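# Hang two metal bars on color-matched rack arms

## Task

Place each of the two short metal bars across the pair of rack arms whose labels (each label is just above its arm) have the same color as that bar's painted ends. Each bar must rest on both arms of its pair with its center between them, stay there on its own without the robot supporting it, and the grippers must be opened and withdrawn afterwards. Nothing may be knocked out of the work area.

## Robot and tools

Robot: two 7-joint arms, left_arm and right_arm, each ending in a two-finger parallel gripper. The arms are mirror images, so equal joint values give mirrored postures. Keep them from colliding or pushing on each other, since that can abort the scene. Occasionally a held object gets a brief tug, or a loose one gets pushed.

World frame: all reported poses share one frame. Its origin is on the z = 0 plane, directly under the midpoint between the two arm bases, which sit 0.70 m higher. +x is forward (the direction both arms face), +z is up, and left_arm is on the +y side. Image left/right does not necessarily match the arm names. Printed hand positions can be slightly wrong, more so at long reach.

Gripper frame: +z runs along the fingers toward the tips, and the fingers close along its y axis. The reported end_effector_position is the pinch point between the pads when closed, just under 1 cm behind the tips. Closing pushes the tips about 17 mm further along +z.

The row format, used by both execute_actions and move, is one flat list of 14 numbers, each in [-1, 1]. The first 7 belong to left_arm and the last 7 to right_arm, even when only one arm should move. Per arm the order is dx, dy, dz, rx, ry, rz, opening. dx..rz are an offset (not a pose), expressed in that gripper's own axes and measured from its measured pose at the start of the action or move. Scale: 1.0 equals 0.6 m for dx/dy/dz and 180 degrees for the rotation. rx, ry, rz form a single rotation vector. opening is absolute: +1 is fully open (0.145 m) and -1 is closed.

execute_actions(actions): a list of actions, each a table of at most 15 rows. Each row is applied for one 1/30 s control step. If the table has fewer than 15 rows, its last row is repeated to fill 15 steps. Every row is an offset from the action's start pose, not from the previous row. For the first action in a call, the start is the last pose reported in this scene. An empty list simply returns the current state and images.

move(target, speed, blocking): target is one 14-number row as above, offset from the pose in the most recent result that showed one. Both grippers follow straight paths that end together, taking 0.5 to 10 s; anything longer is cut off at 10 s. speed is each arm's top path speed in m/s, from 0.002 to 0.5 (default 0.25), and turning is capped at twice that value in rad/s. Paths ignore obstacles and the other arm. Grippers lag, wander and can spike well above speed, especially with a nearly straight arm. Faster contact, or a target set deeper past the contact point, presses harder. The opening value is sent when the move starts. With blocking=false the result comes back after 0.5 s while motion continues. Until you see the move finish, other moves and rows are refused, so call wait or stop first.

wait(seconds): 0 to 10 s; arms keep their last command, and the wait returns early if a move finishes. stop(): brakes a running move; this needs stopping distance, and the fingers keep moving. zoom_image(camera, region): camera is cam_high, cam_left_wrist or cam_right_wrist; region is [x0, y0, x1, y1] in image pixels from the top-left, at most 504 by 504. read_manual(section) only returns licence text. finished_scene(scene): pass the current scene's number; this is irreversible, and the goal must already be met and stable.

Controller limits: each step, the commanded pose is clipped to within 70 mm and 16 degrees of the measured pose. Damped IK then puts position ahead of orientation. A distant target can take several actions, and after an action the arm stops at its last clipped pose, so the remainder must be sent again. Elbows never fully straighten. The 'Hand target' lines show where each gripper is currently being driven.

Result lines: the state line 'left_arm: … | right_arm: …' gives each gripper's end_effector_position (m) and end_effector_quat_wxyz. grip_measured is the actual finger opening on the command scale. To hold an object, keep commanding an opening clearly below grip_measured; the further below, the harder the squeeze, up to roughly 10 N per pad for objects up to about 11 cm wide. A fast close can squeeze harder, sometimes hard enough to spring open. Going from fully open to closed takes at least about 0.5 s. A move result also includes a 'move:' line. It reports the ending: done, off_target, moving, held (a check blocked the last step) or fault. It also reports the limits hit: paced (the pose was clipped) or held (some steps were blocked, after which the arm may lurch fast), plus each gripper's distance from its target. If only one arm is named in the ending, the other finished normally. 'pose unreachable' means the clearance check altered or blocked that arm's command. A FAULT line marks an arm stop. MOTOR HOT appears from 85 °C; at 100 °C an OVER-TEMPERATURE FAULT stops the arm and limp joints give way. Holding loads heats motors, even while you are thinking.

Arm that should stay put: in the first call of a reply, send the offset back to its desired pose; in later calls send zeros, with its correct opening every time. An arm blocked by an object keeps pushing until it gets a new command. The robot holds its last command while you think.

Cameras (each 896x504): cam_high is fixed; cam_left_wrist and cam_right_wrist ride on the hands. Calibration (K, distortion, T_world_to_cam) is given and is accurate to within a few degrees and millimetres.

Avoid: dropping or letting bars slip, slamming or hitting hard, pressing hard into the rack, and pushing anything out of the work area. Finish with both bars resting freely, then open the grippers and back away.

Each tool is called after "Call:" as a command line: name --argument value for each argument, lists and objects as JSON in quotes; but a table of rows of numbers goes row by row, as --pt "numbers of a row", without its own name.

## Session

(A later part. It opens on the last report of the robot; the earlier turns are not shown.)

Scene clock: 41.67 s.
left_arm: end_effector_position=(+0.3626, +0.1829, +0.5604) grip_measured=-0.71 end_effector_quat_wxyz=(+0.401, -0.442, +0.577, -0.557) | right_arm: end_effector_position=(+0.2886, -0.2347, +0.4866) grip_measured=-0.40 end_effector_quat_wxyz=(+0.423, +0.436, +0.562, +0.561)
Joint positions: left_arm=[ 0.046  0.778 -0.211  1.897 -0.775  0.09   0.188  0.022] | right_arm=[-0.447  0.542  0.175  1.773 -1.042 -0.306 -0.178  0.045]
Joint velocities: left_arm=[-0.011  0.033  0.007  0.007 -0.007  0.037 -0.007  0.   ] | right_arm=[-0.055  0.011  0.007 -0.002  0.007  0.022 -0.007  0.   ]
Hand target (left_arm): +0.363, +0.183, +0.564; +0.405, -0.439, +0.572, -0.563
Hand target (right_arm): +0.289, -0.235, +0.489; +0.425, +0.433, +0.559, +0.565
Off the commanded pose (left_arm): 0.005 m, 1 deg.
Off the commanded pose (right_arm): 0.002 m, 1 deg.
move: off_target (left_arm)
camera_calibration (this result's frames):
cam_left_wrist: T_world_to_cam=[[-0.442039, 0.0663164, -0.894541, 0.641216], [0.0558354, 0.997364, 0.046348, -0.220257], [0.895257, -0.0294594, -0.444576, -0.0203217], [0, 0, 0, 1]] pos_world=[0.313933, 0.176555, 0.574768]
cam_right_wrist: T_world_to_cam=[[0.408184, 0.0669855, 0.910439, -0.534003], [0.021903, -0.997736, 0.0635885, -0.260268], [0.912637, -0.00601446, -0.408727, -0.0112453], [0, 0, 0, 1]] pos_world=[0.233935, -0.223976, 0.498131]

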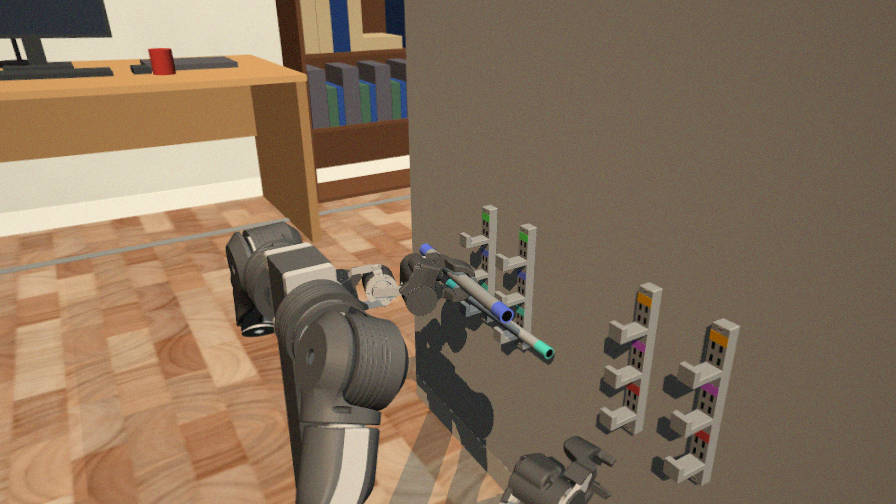

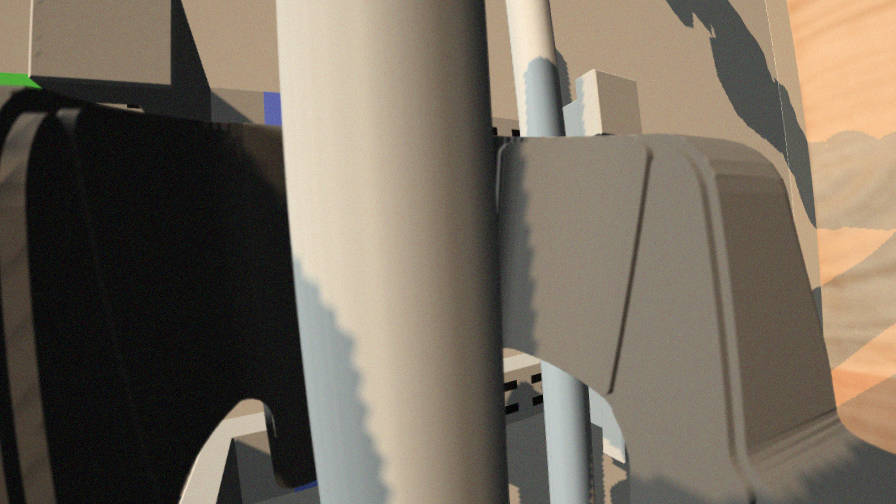

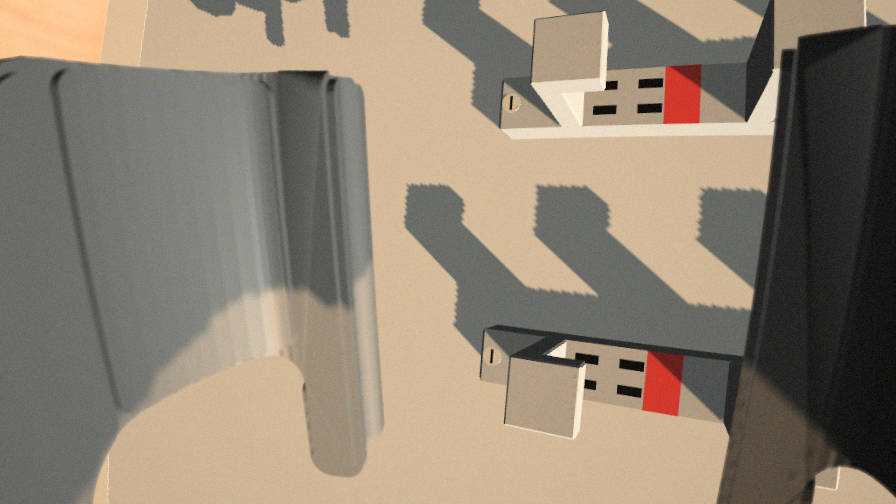

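Call:
move --target '[0,-0.012,0,0.024,0,0,-1,0,0,0,0,0,0,-0.4]' --speed 0.05

Call:
zoom_image --camera "cam_high" --region '[380,190,600,380]'

Scene clock: 43.43 s.
left_arm: end_effector_position=(+0.3627, +0.1815, +0.5637) grip_measured=-0.71 end_effector_quat_wxyz=(+0.411, -0.431, +0.562, -0.574) | right_arm: end_effector_position=(+0.2886, -0.2347, +0.4867) grip_measured=-0.40 end_effector_quat_wxyz=(+0.423, +0.436, +0.562, +0.562)
Joint positions: left_arm=[ 0.036  0.756 -0.211  1.883 -0.795  0.076  0.122  0.022] | right_arm=[-0.447  0.542  0.175  1.773 -1.042 -0.306 -0.178  0.045]
Joint velocities: left_arm=[-0.033 -0.011  0.042  0.002 -0.051 -0.037 -0.007 -0.   ] | right_arm=[ 0.033 -0.121 -0.007 -0.007  0.022 -0.022  0.007  0.   ]
Hand target (left_arm): +0.363, +0.183, +0.568; +0.417, -0.427, +0.556, -0.579
Hand target (right_arm): +0.289, -0.235, +0.487; +0.423, +0.436, +0.562, +0.562
Off the commanded pose (left_arm): 0.004 m, 1 deg.
Off the commanded pose (right_arm): 0.000 m, 0 deg.
move: off_target (left_arm)
camera_calibration (this result's frames):
cam_left_wrist: T_world_to_cam=[[-0.394696, 0.0499953, -0.917451, 0.642977], [0.054497, 0.998034, 0.0309415, -0.210007], [0.917194, -0.0377858, -0.396645, -0.052447], [0, 0, 0, 1]] pos_world=[0.313329, 0.175467, 0.575595]
cam_right_wrist: T_world_to_cam=[[0.407837, 0.0669809, 0.910595, -0.534035], [0.0222491, -0.997739, 0.063426, -0.260234], [0.912784, -0.00560756, -0.408405, -0.0113096], [0, 0, 0, 1]] pos_world=[0.233912, -0.223939, 0.498176]

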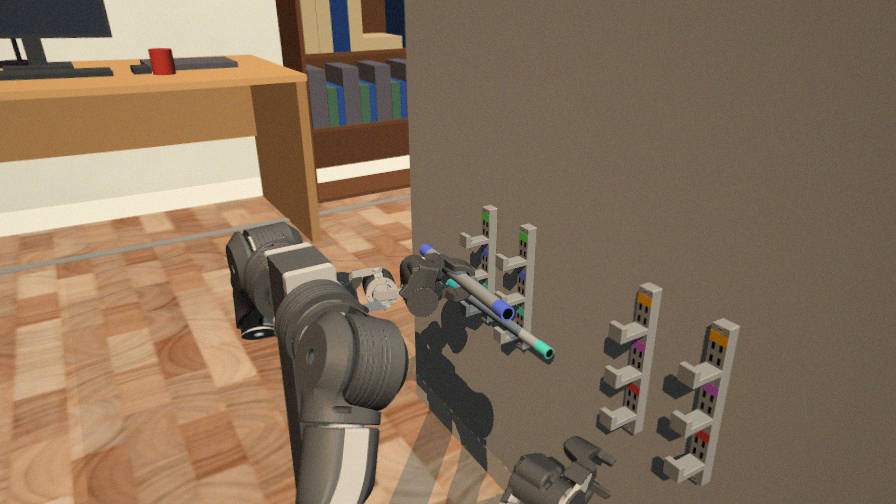

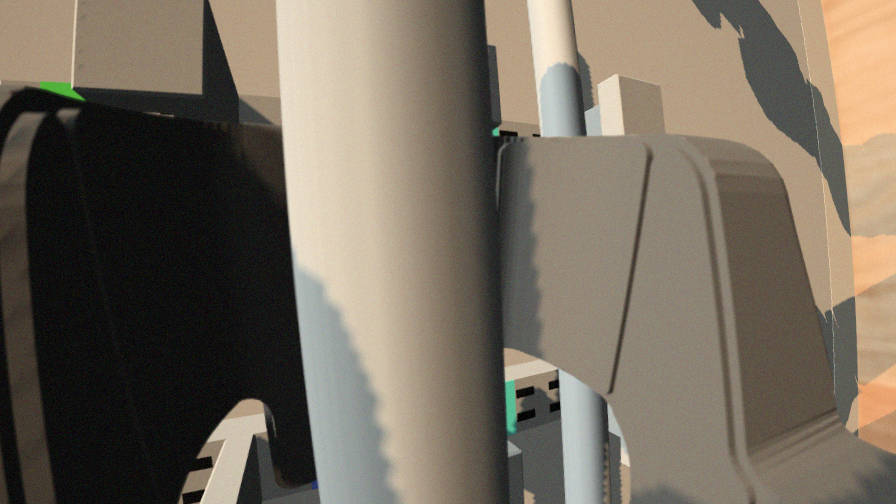

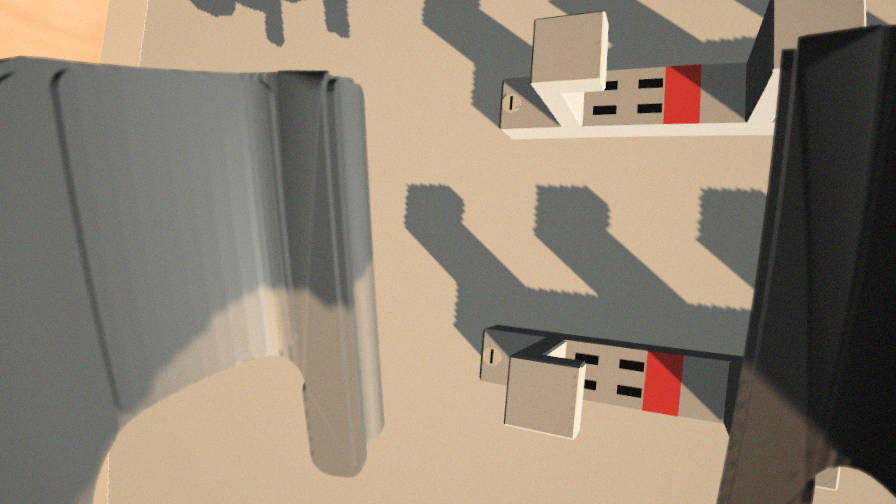

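Region (380, 190, 600, 380) of cam_high's 896x504 image, scaled by 2.291, with more detail than that image has; it fills the top 435 rows of this view, and the rest is white.

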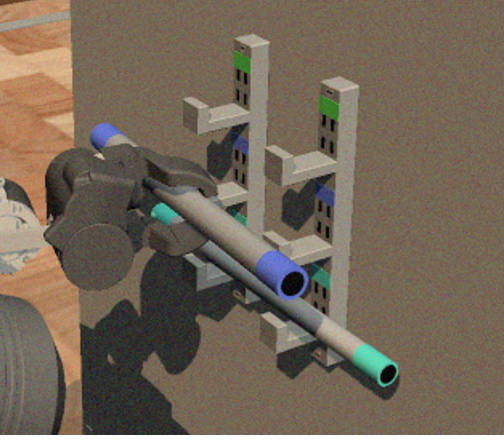

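Call:
move --target '[-0.036,-0.012,0.12,0.008,0,0,-1,0,0,0,0,0,0,-0.4]' --speed 0.05

Call:
zoom_image --camera "cam_high" --region '[400,190,620,380]'

Scene clock: 46.27 s.
left_arm: end_effector_position=(+0.4379, +0.1830, +0.5685) grip_measured=-0.71 end_effector_quat_wxyz=(+0.417, -0.428, +0.558, -0.576) | right_arm: end_effector_position=(+0.2886, -0.2347, +0.4867) grip_measured=-0.40 end_effector_quat_wxyz=(+0.423, +0.436, +0.562, +0.562)
Joint positions: left_arm=[ 0.423  0.614 -0.352  1.5   -0.838 -0.039  0.143  0.022] | right_arm=[-0.447  0.542  0.175  1.773 -1.042 -0.306 -0.178  0.045]
Joint velocities: left_arm=[ 0.033 -0.077  0.022  0.002  0.022  0.066 -0.022  0.   ] | right_arm=[ 0.011 -0.033 -0.002  0.012  0.022  0.007  0.022 -0.   ]
Hand target (left_arm): +0.438, +0.182, +0.571; +0.419, -0.424, +0.555, -0.580
Hand target (right_arm): +0.289, -0.235, +0.487; +0.423, +0.436, +0.562, +0.562
Off the commanded pose (left_arm): 0.002 m, 1 deg.
Off the commanded pose (right_arm): 0.000 m, 0 deg.
move: done
camera_calibration (this result's frames):
cam_left_wrist: T_world_to_cam=[[-0.382209, 0.0486434, -0.922795, 0.674846], [0.0497265, 0.998249, 0.0320249, -0.214327], [0.922737, -0.0336471, -0.383959, -0.129801], [0, 0, 0, 1]] pos_world=[0.388362, 0.176758, 0.57977]
cam_right_wrist: T_world_to_cam=[[0.407837, 0.0669809, 0.910595, -0.534035], [0.0222491, -0.997739, 0.063426, -0.260234], [0.912784, -0.00560756, -0.408405, -0.0113096], [0, 0, 0, 1]] pos_world=[0.233912, -0.223939, 0.498176]

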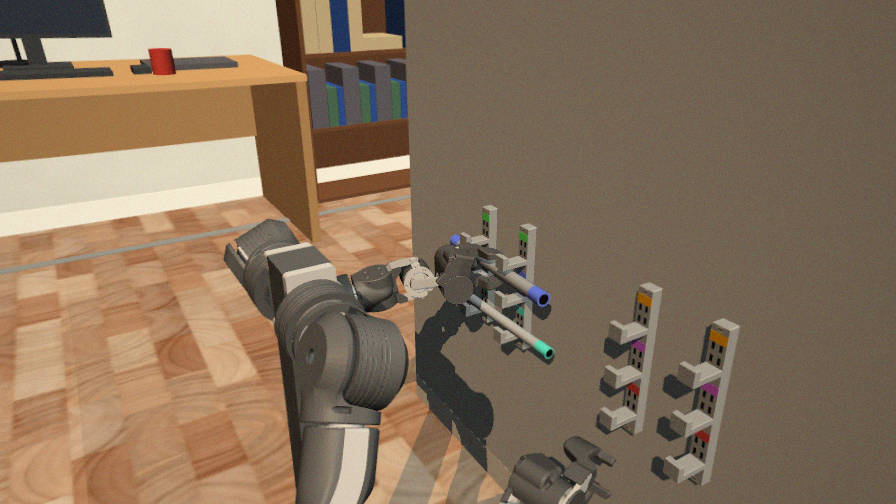

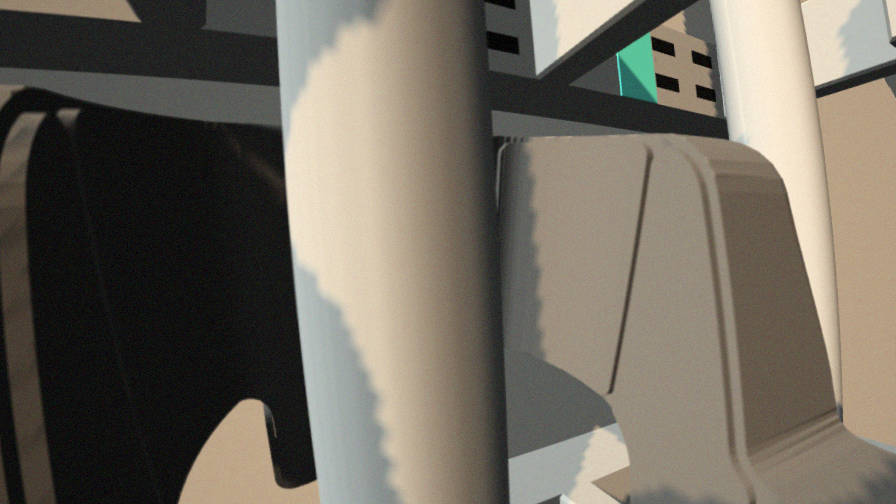

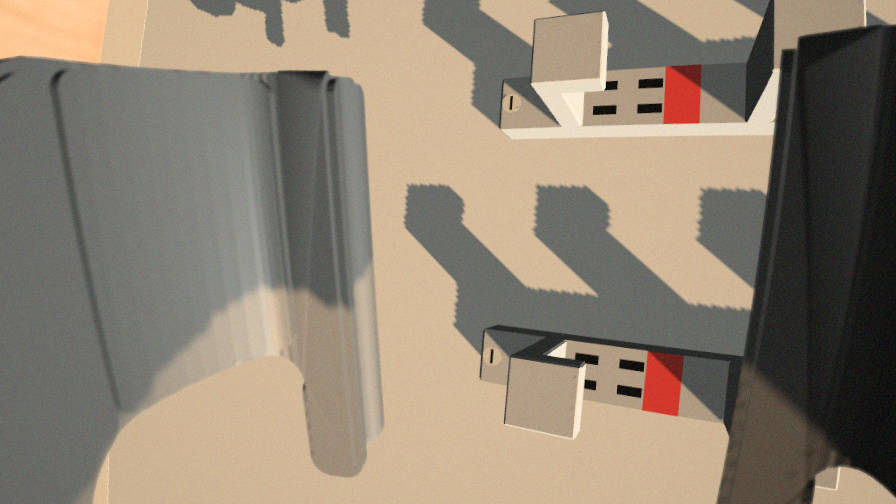

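Region (400, 190, 620, 380) of cam_high's 896x504 image, scaled by 2.291, with more detail than that image has; it fills the top 435 rows of this view, and the rest is white.

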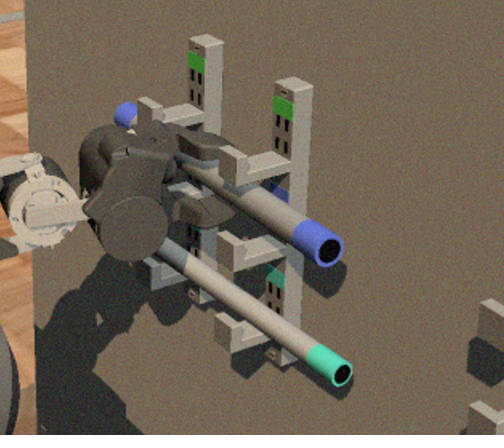

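Inside. Lower ~2.7 cm.

Call:
move --target '[0,0.046,0.006,0,0,0,-1,0,0,0,0,0,0,-0.4]' --speed 0.04

Call:
zoom_image --camera "cam_high" --region '[400,190,620,380]'

Scene clock: 47.53 s.
left_arm: end_effector_position=(+0.4421, +0.1825, +0.5414) grip_measured=-0.71 end_effector_quat_wxyz=(+0.418, -0.430, +0.560, -0.572) | right_arm: end_effector_position=(+0.2886, -0.2347, +0.4867) grip_measured=-0.40 end_effector_quat_wxyz=(+0.423, +0.436, +0.562, +0.562)
Joint positions: left_arm=[ 0.407  0.559 -0.356  1.398 -0.904 -0.081  0.062  0.022] | right_arm=[-0.447  0.542  0.175  1.773 -1.042 -0.306 -0.178  0.045]
Joint velocities: left_arm=[-0.077 -0.077 -0.017  0.007 -0.007 -0.037 -0.037 -0.   ] | right_arm=[-0.033  0.033  0.012  0.017 -0.007  0.007  0.022  0.   ]
Hand target (left_arm): +0.442, +0.181, +0.541; +0.417, -0.428, +0.558, -0.576
Hand target (right_arm): +0.289, -0.235, +0.487; +0.423, +0.436, +0.562, +0.562
Off the commanded pose (left_arm): 0.002 m, 1 deg.
Off the commanded pose (right_arm): 0.000 m, 0 deg.
move: done
camera_calibration (this result's frames):
cam_left_wrist: T_world_to_cam=[[-0.386421, 0.0526137, -0.920821, 0.65155], [0.0446436, 0.998268, 0.0383043, -0.21431], [0.921241, -0.0263071, -0.388101, -0.14257], [0, 0, 0, 1]] pos_world=[0.392682, 0.175907, 0.552838]
cam_right_wrist: T_world_to_cam=[[0.407837, 0.0669809, 0.910595, -0.534035], [0.0222491, -0.997739, 0.063426, -0.260234], [0.912784, -0.00560756, -0.408405, -0.0113096], [0, 0, 0, 1]] pos_world=[0.233912, -0.223939, 0.498176]

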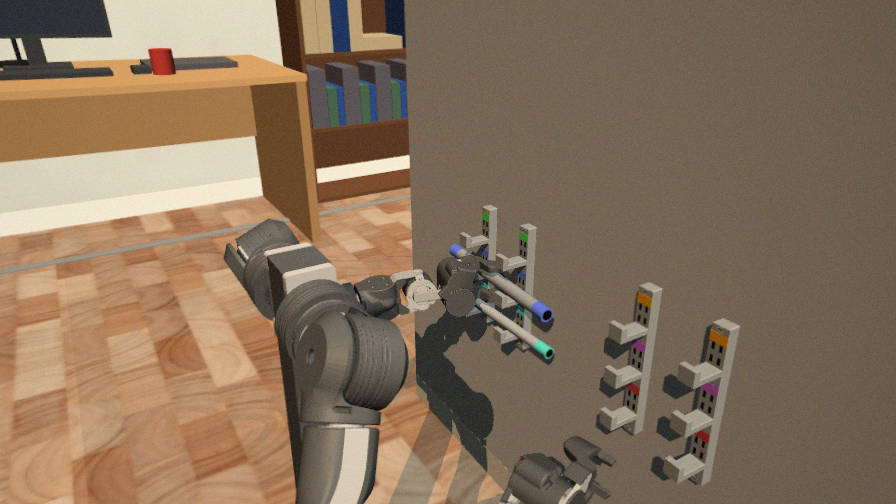

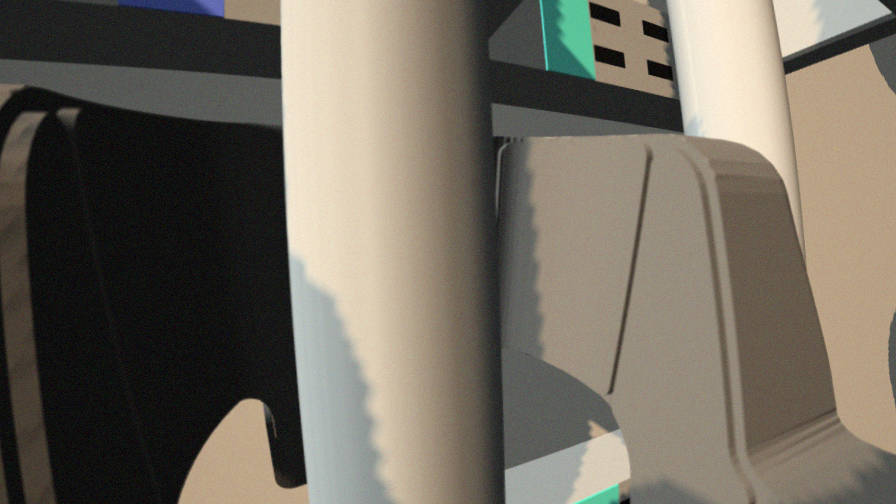

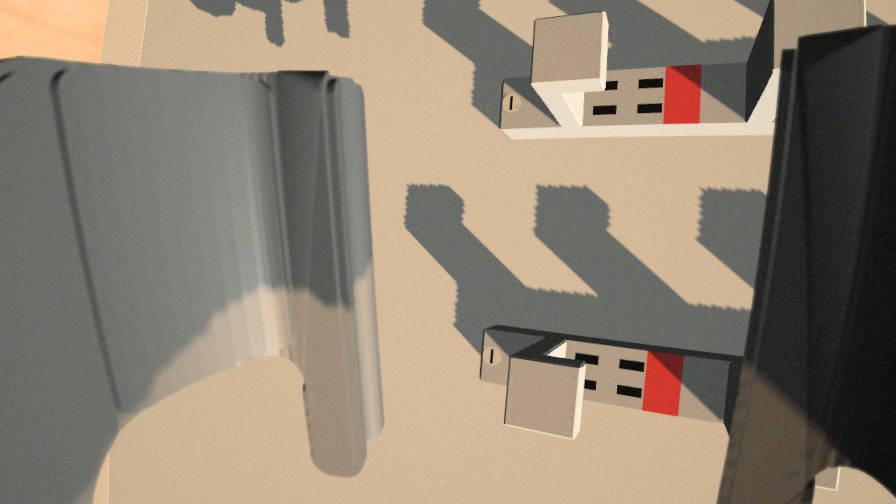

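Region (400, 190, 620, 380) of cam_high's 896x504 image, scaled by 2.291, with more detail than that image has; it fills the top 435 rows of this view, and the rest is white.

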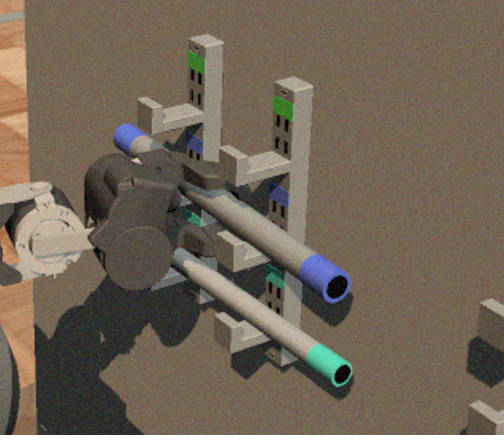

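Call:
execute_actions --actions '[[[0,0.004,0,0,0,0,-0.7,0,0,0,0,0,0,-0.4],[0,0.004,0,0,0,0,-0.7,0,0,0,0,0,0,-0.4],[0,0.004,0,0,0,0,-0.7,0,0,0,0,0,0,-0.4],[0,0.004,0,0,0,0,-0.65,0,0,0,0,0,0,-0.4],[0,0.004,0,0,0,0,-0.65,0,0,0,0,0,0,-0.4],[0,0.004,0,0,0,0,-0.6,0,0,0,0,0,0,-0.4],[0,0.004,0,0,0,0,-0.6,0,0,0,0,0,0,-0.4],[0,0.004,0,0,0,0,-0.54,0,0,0,0,0,0,-0.4],[0,0.004,0,0,0,0,-0.48,0,0,0,0,0,0,-0.4],[0,0.004,0,0,0,0,-0.42,0,0,0,0,0,0,-0.4]],[[0,0,0,0,0,0,-0.42,0,0,0,0,0,0,-0.4]]]'

Call:
move --target '[0.075,0,-0.255,0,0,0,-0.42,0,0,0,0,0,0,-0.4]' --speed 0.15

Call:
zoom_image --camera "cam_high" --region '[400,190,620,380]'

Scene clock: 49.53 s.
left_arm: end_effector_position=(+0.4424, +0.1829, +0.5408) grip_measured=-0.42 end_effector_quat_wxyz=(+0.419, -0.430, +0.559, -0.572) | right_arm: end_effector_position=(+0.2886, -0.2347, +0.4867) grip_measured=-0.40 end_effector_quat_wxyz=(+0.423, +0.436, +0.562, +0.562)
Joint positions: left_arm=[ 0.407  0.558 -0.356  1.394 -0.905 -0.082  0.058  0.044] | right_arm=[-0.447  0.542  0.175  1.773 -1.042 -0.306 -0.178  0.045]
Joint velocities: left_arm=[-0.055  0.033  0.007 -0.007  0.022 -0.051 -0.022  0.   ] | right_arm=[-0.033  0.011  0.007 -0.012  0.007  0.037 -0.007  0.   ]
Hand target (left_arm): +0.442, +0.183, +0.541; +0.419, -0.430, +0.559, -0.572
Hand target (right_arm): +0.289, -0.235, +0.487; +0.423, +0.436, +0.562, +0.562
Off the commanded pose (left_arm): 0.000 m, 0 deg.
Off the commanded pose (right_arm): 0.000 m, 0 deg.
camera_calibration (this result's frames):
cam_left_wrist: T_world_to_cam=[[-0.385519, 0.0520509, -0.92123, 0.650961], [0.0435128, 0.998322, 0.0381973, -0.214143], [0.921673, -0.0253596, -0.387137, -0.143906], [0, 0, 0, 1]] pos_world=[0.392911, 0.176252, 0.552153]
cam_right_wrist: T_world_to_cam=[[0.407837, 0.0669809, 0.910595, -0.534035], [0.0222491, -0.997739, 0.063426, -0.260234], [0.912784, -0.00560756, -0.408405, -0.0113096], [0, 0, 0, 1]] pos_world=[0.233912, -0.223939, 0.498176]

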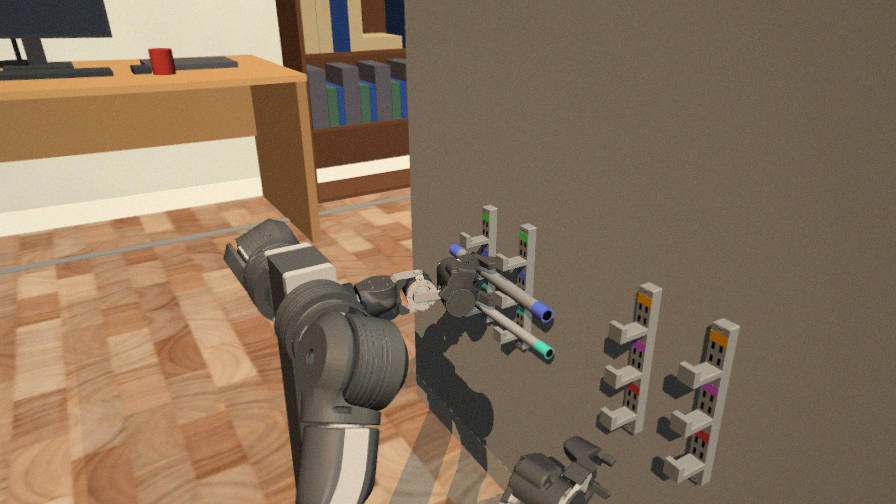

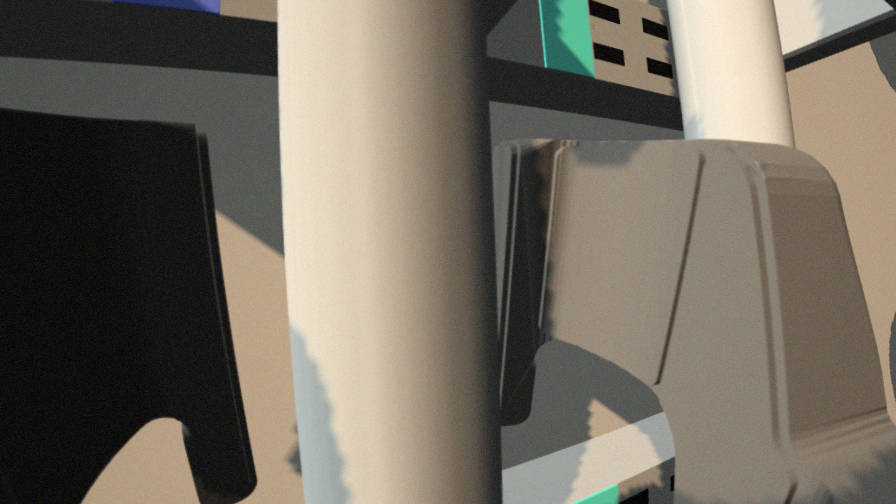

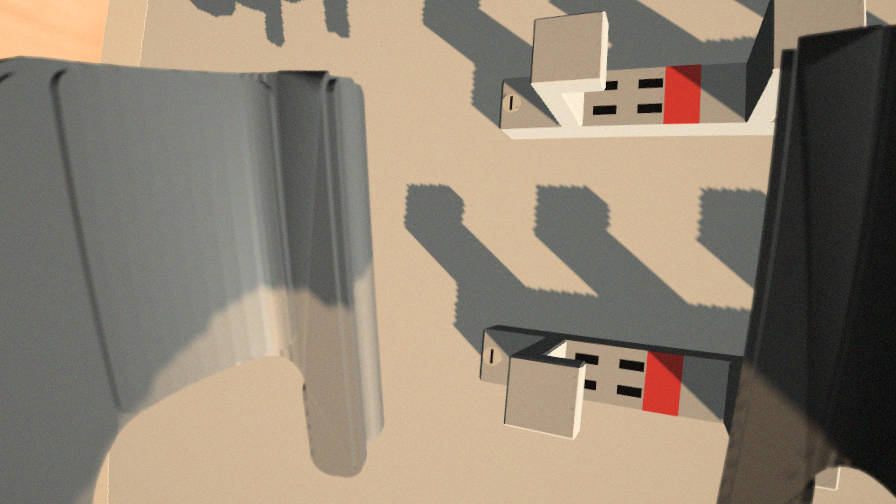

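Scene clock: 50.93 s.
left_arm: end_effector_position=(+0.2824, +0.1812, +0.5368) grip_measured=-0.42 end_effector_quat_wxyz=(+0.413, -0.436, +0.559, -0.572) | right_arm: end_effector_position=(+0.2886, -0.2347, +0.4867) grip_measured=-0.40 end_effector_quat_wxyz=(+0.423, +0.436, +0.562, +0.562)
Joint positions: left_arm=[-0.488  0.703  0.006  2.106 -0.919  0.048 -0.053  0.044] | right_arm=[-0.447  0.542  0.175  1.773 -1.042 -0.306 -0.178  0.045]
Joint velocities: left_arm=[-0.055 -0.055  0.012 -0.002 -0.007 -0.022 -0.007 -0.   ] | right_arm=[-0.055  0.033 -0.002 -0.002  0.007  0.051  0.022 -0.   ]
Hand target (left_arm): +0.283, +0.181, +0.539; +0.416, -0.433, +0.556, -0.574
Hand target (right_arm): +0.289, -0.235, +0.487; +0.423, +0.436, +0.562, +0.562
Off the commanded pose (left_arm): 0.004 m, 1 deg.
Off the commanded pose (right_arm): 0.000 m, 0 deg.
move: off_target (left_arm)
camera_calibration (this result's frames):
cam_left_wrist: T_world_to_cam=[[-0.398265, 0.04216, -0.916301, 0.588463], [0.0427354, 0.998711, 0.0273771, -0.199319], [0.916274, -0.0282551, -0.399554, 0.0106212], [0, 0, 0, 1]] pos_world=[0.233151, 0.174552, 0.54891]
cam_right_wrist: T_world_to_cam=[[0.407837, 0.0669809, 0.910595, -0.534035], [0.0222491, -0.997739, 0.063426, -0.260234], [0.912784, -0.00560756, -0.408405, -0.0113096], [0, 0, 0, 1]] pos_world=[0.233912, -0.223939, 0.498176]

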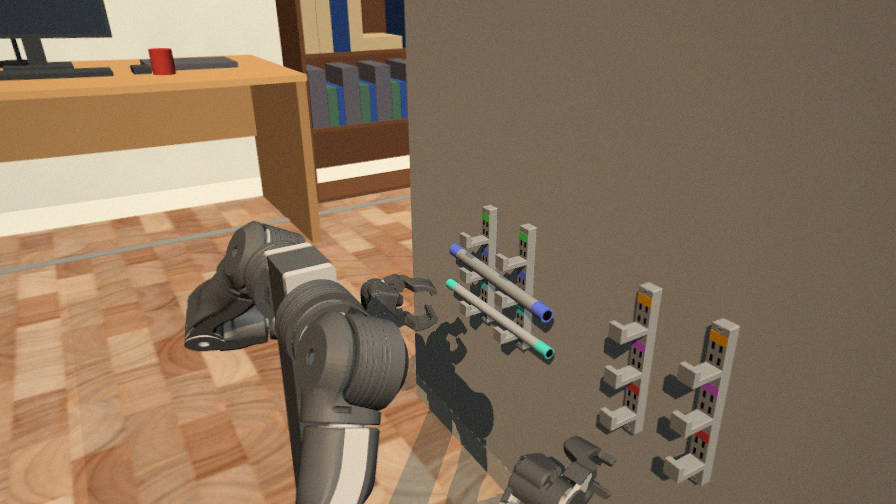

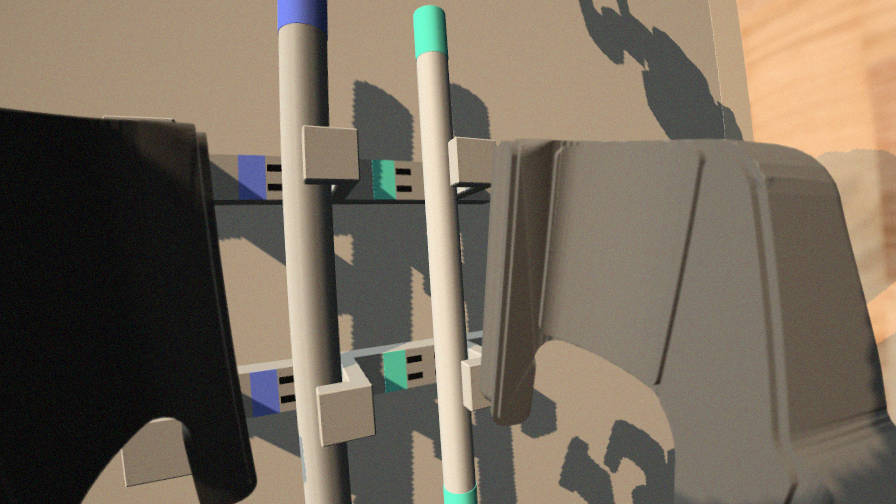

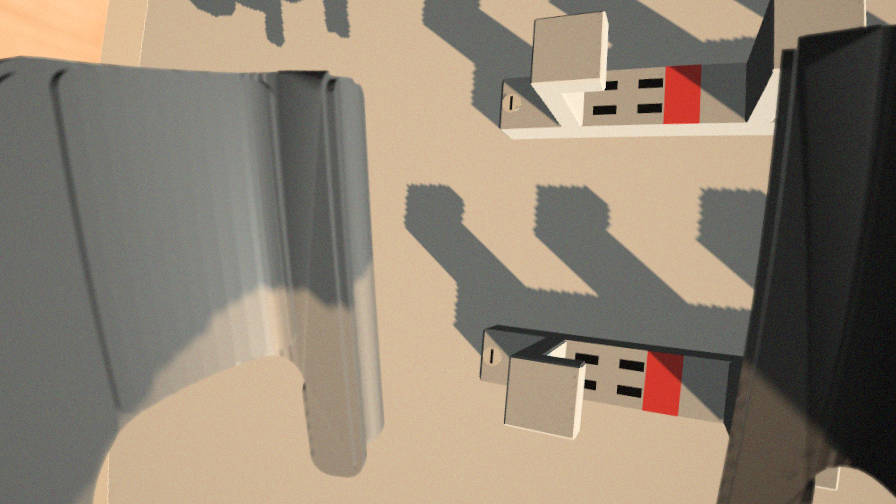

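Region (400, 190, 620, 380) of cam_high's 896x504 image, scaled by 2.291, with more detail than that image has; it fills the top 435 rows of this view, and the rest is white.

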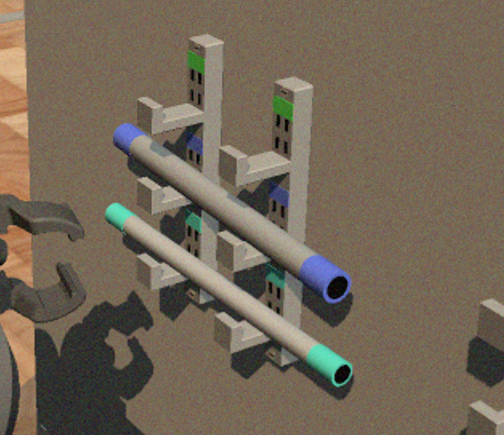

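Call:
finished_scene --scene 2

The scene is finished: the task was done.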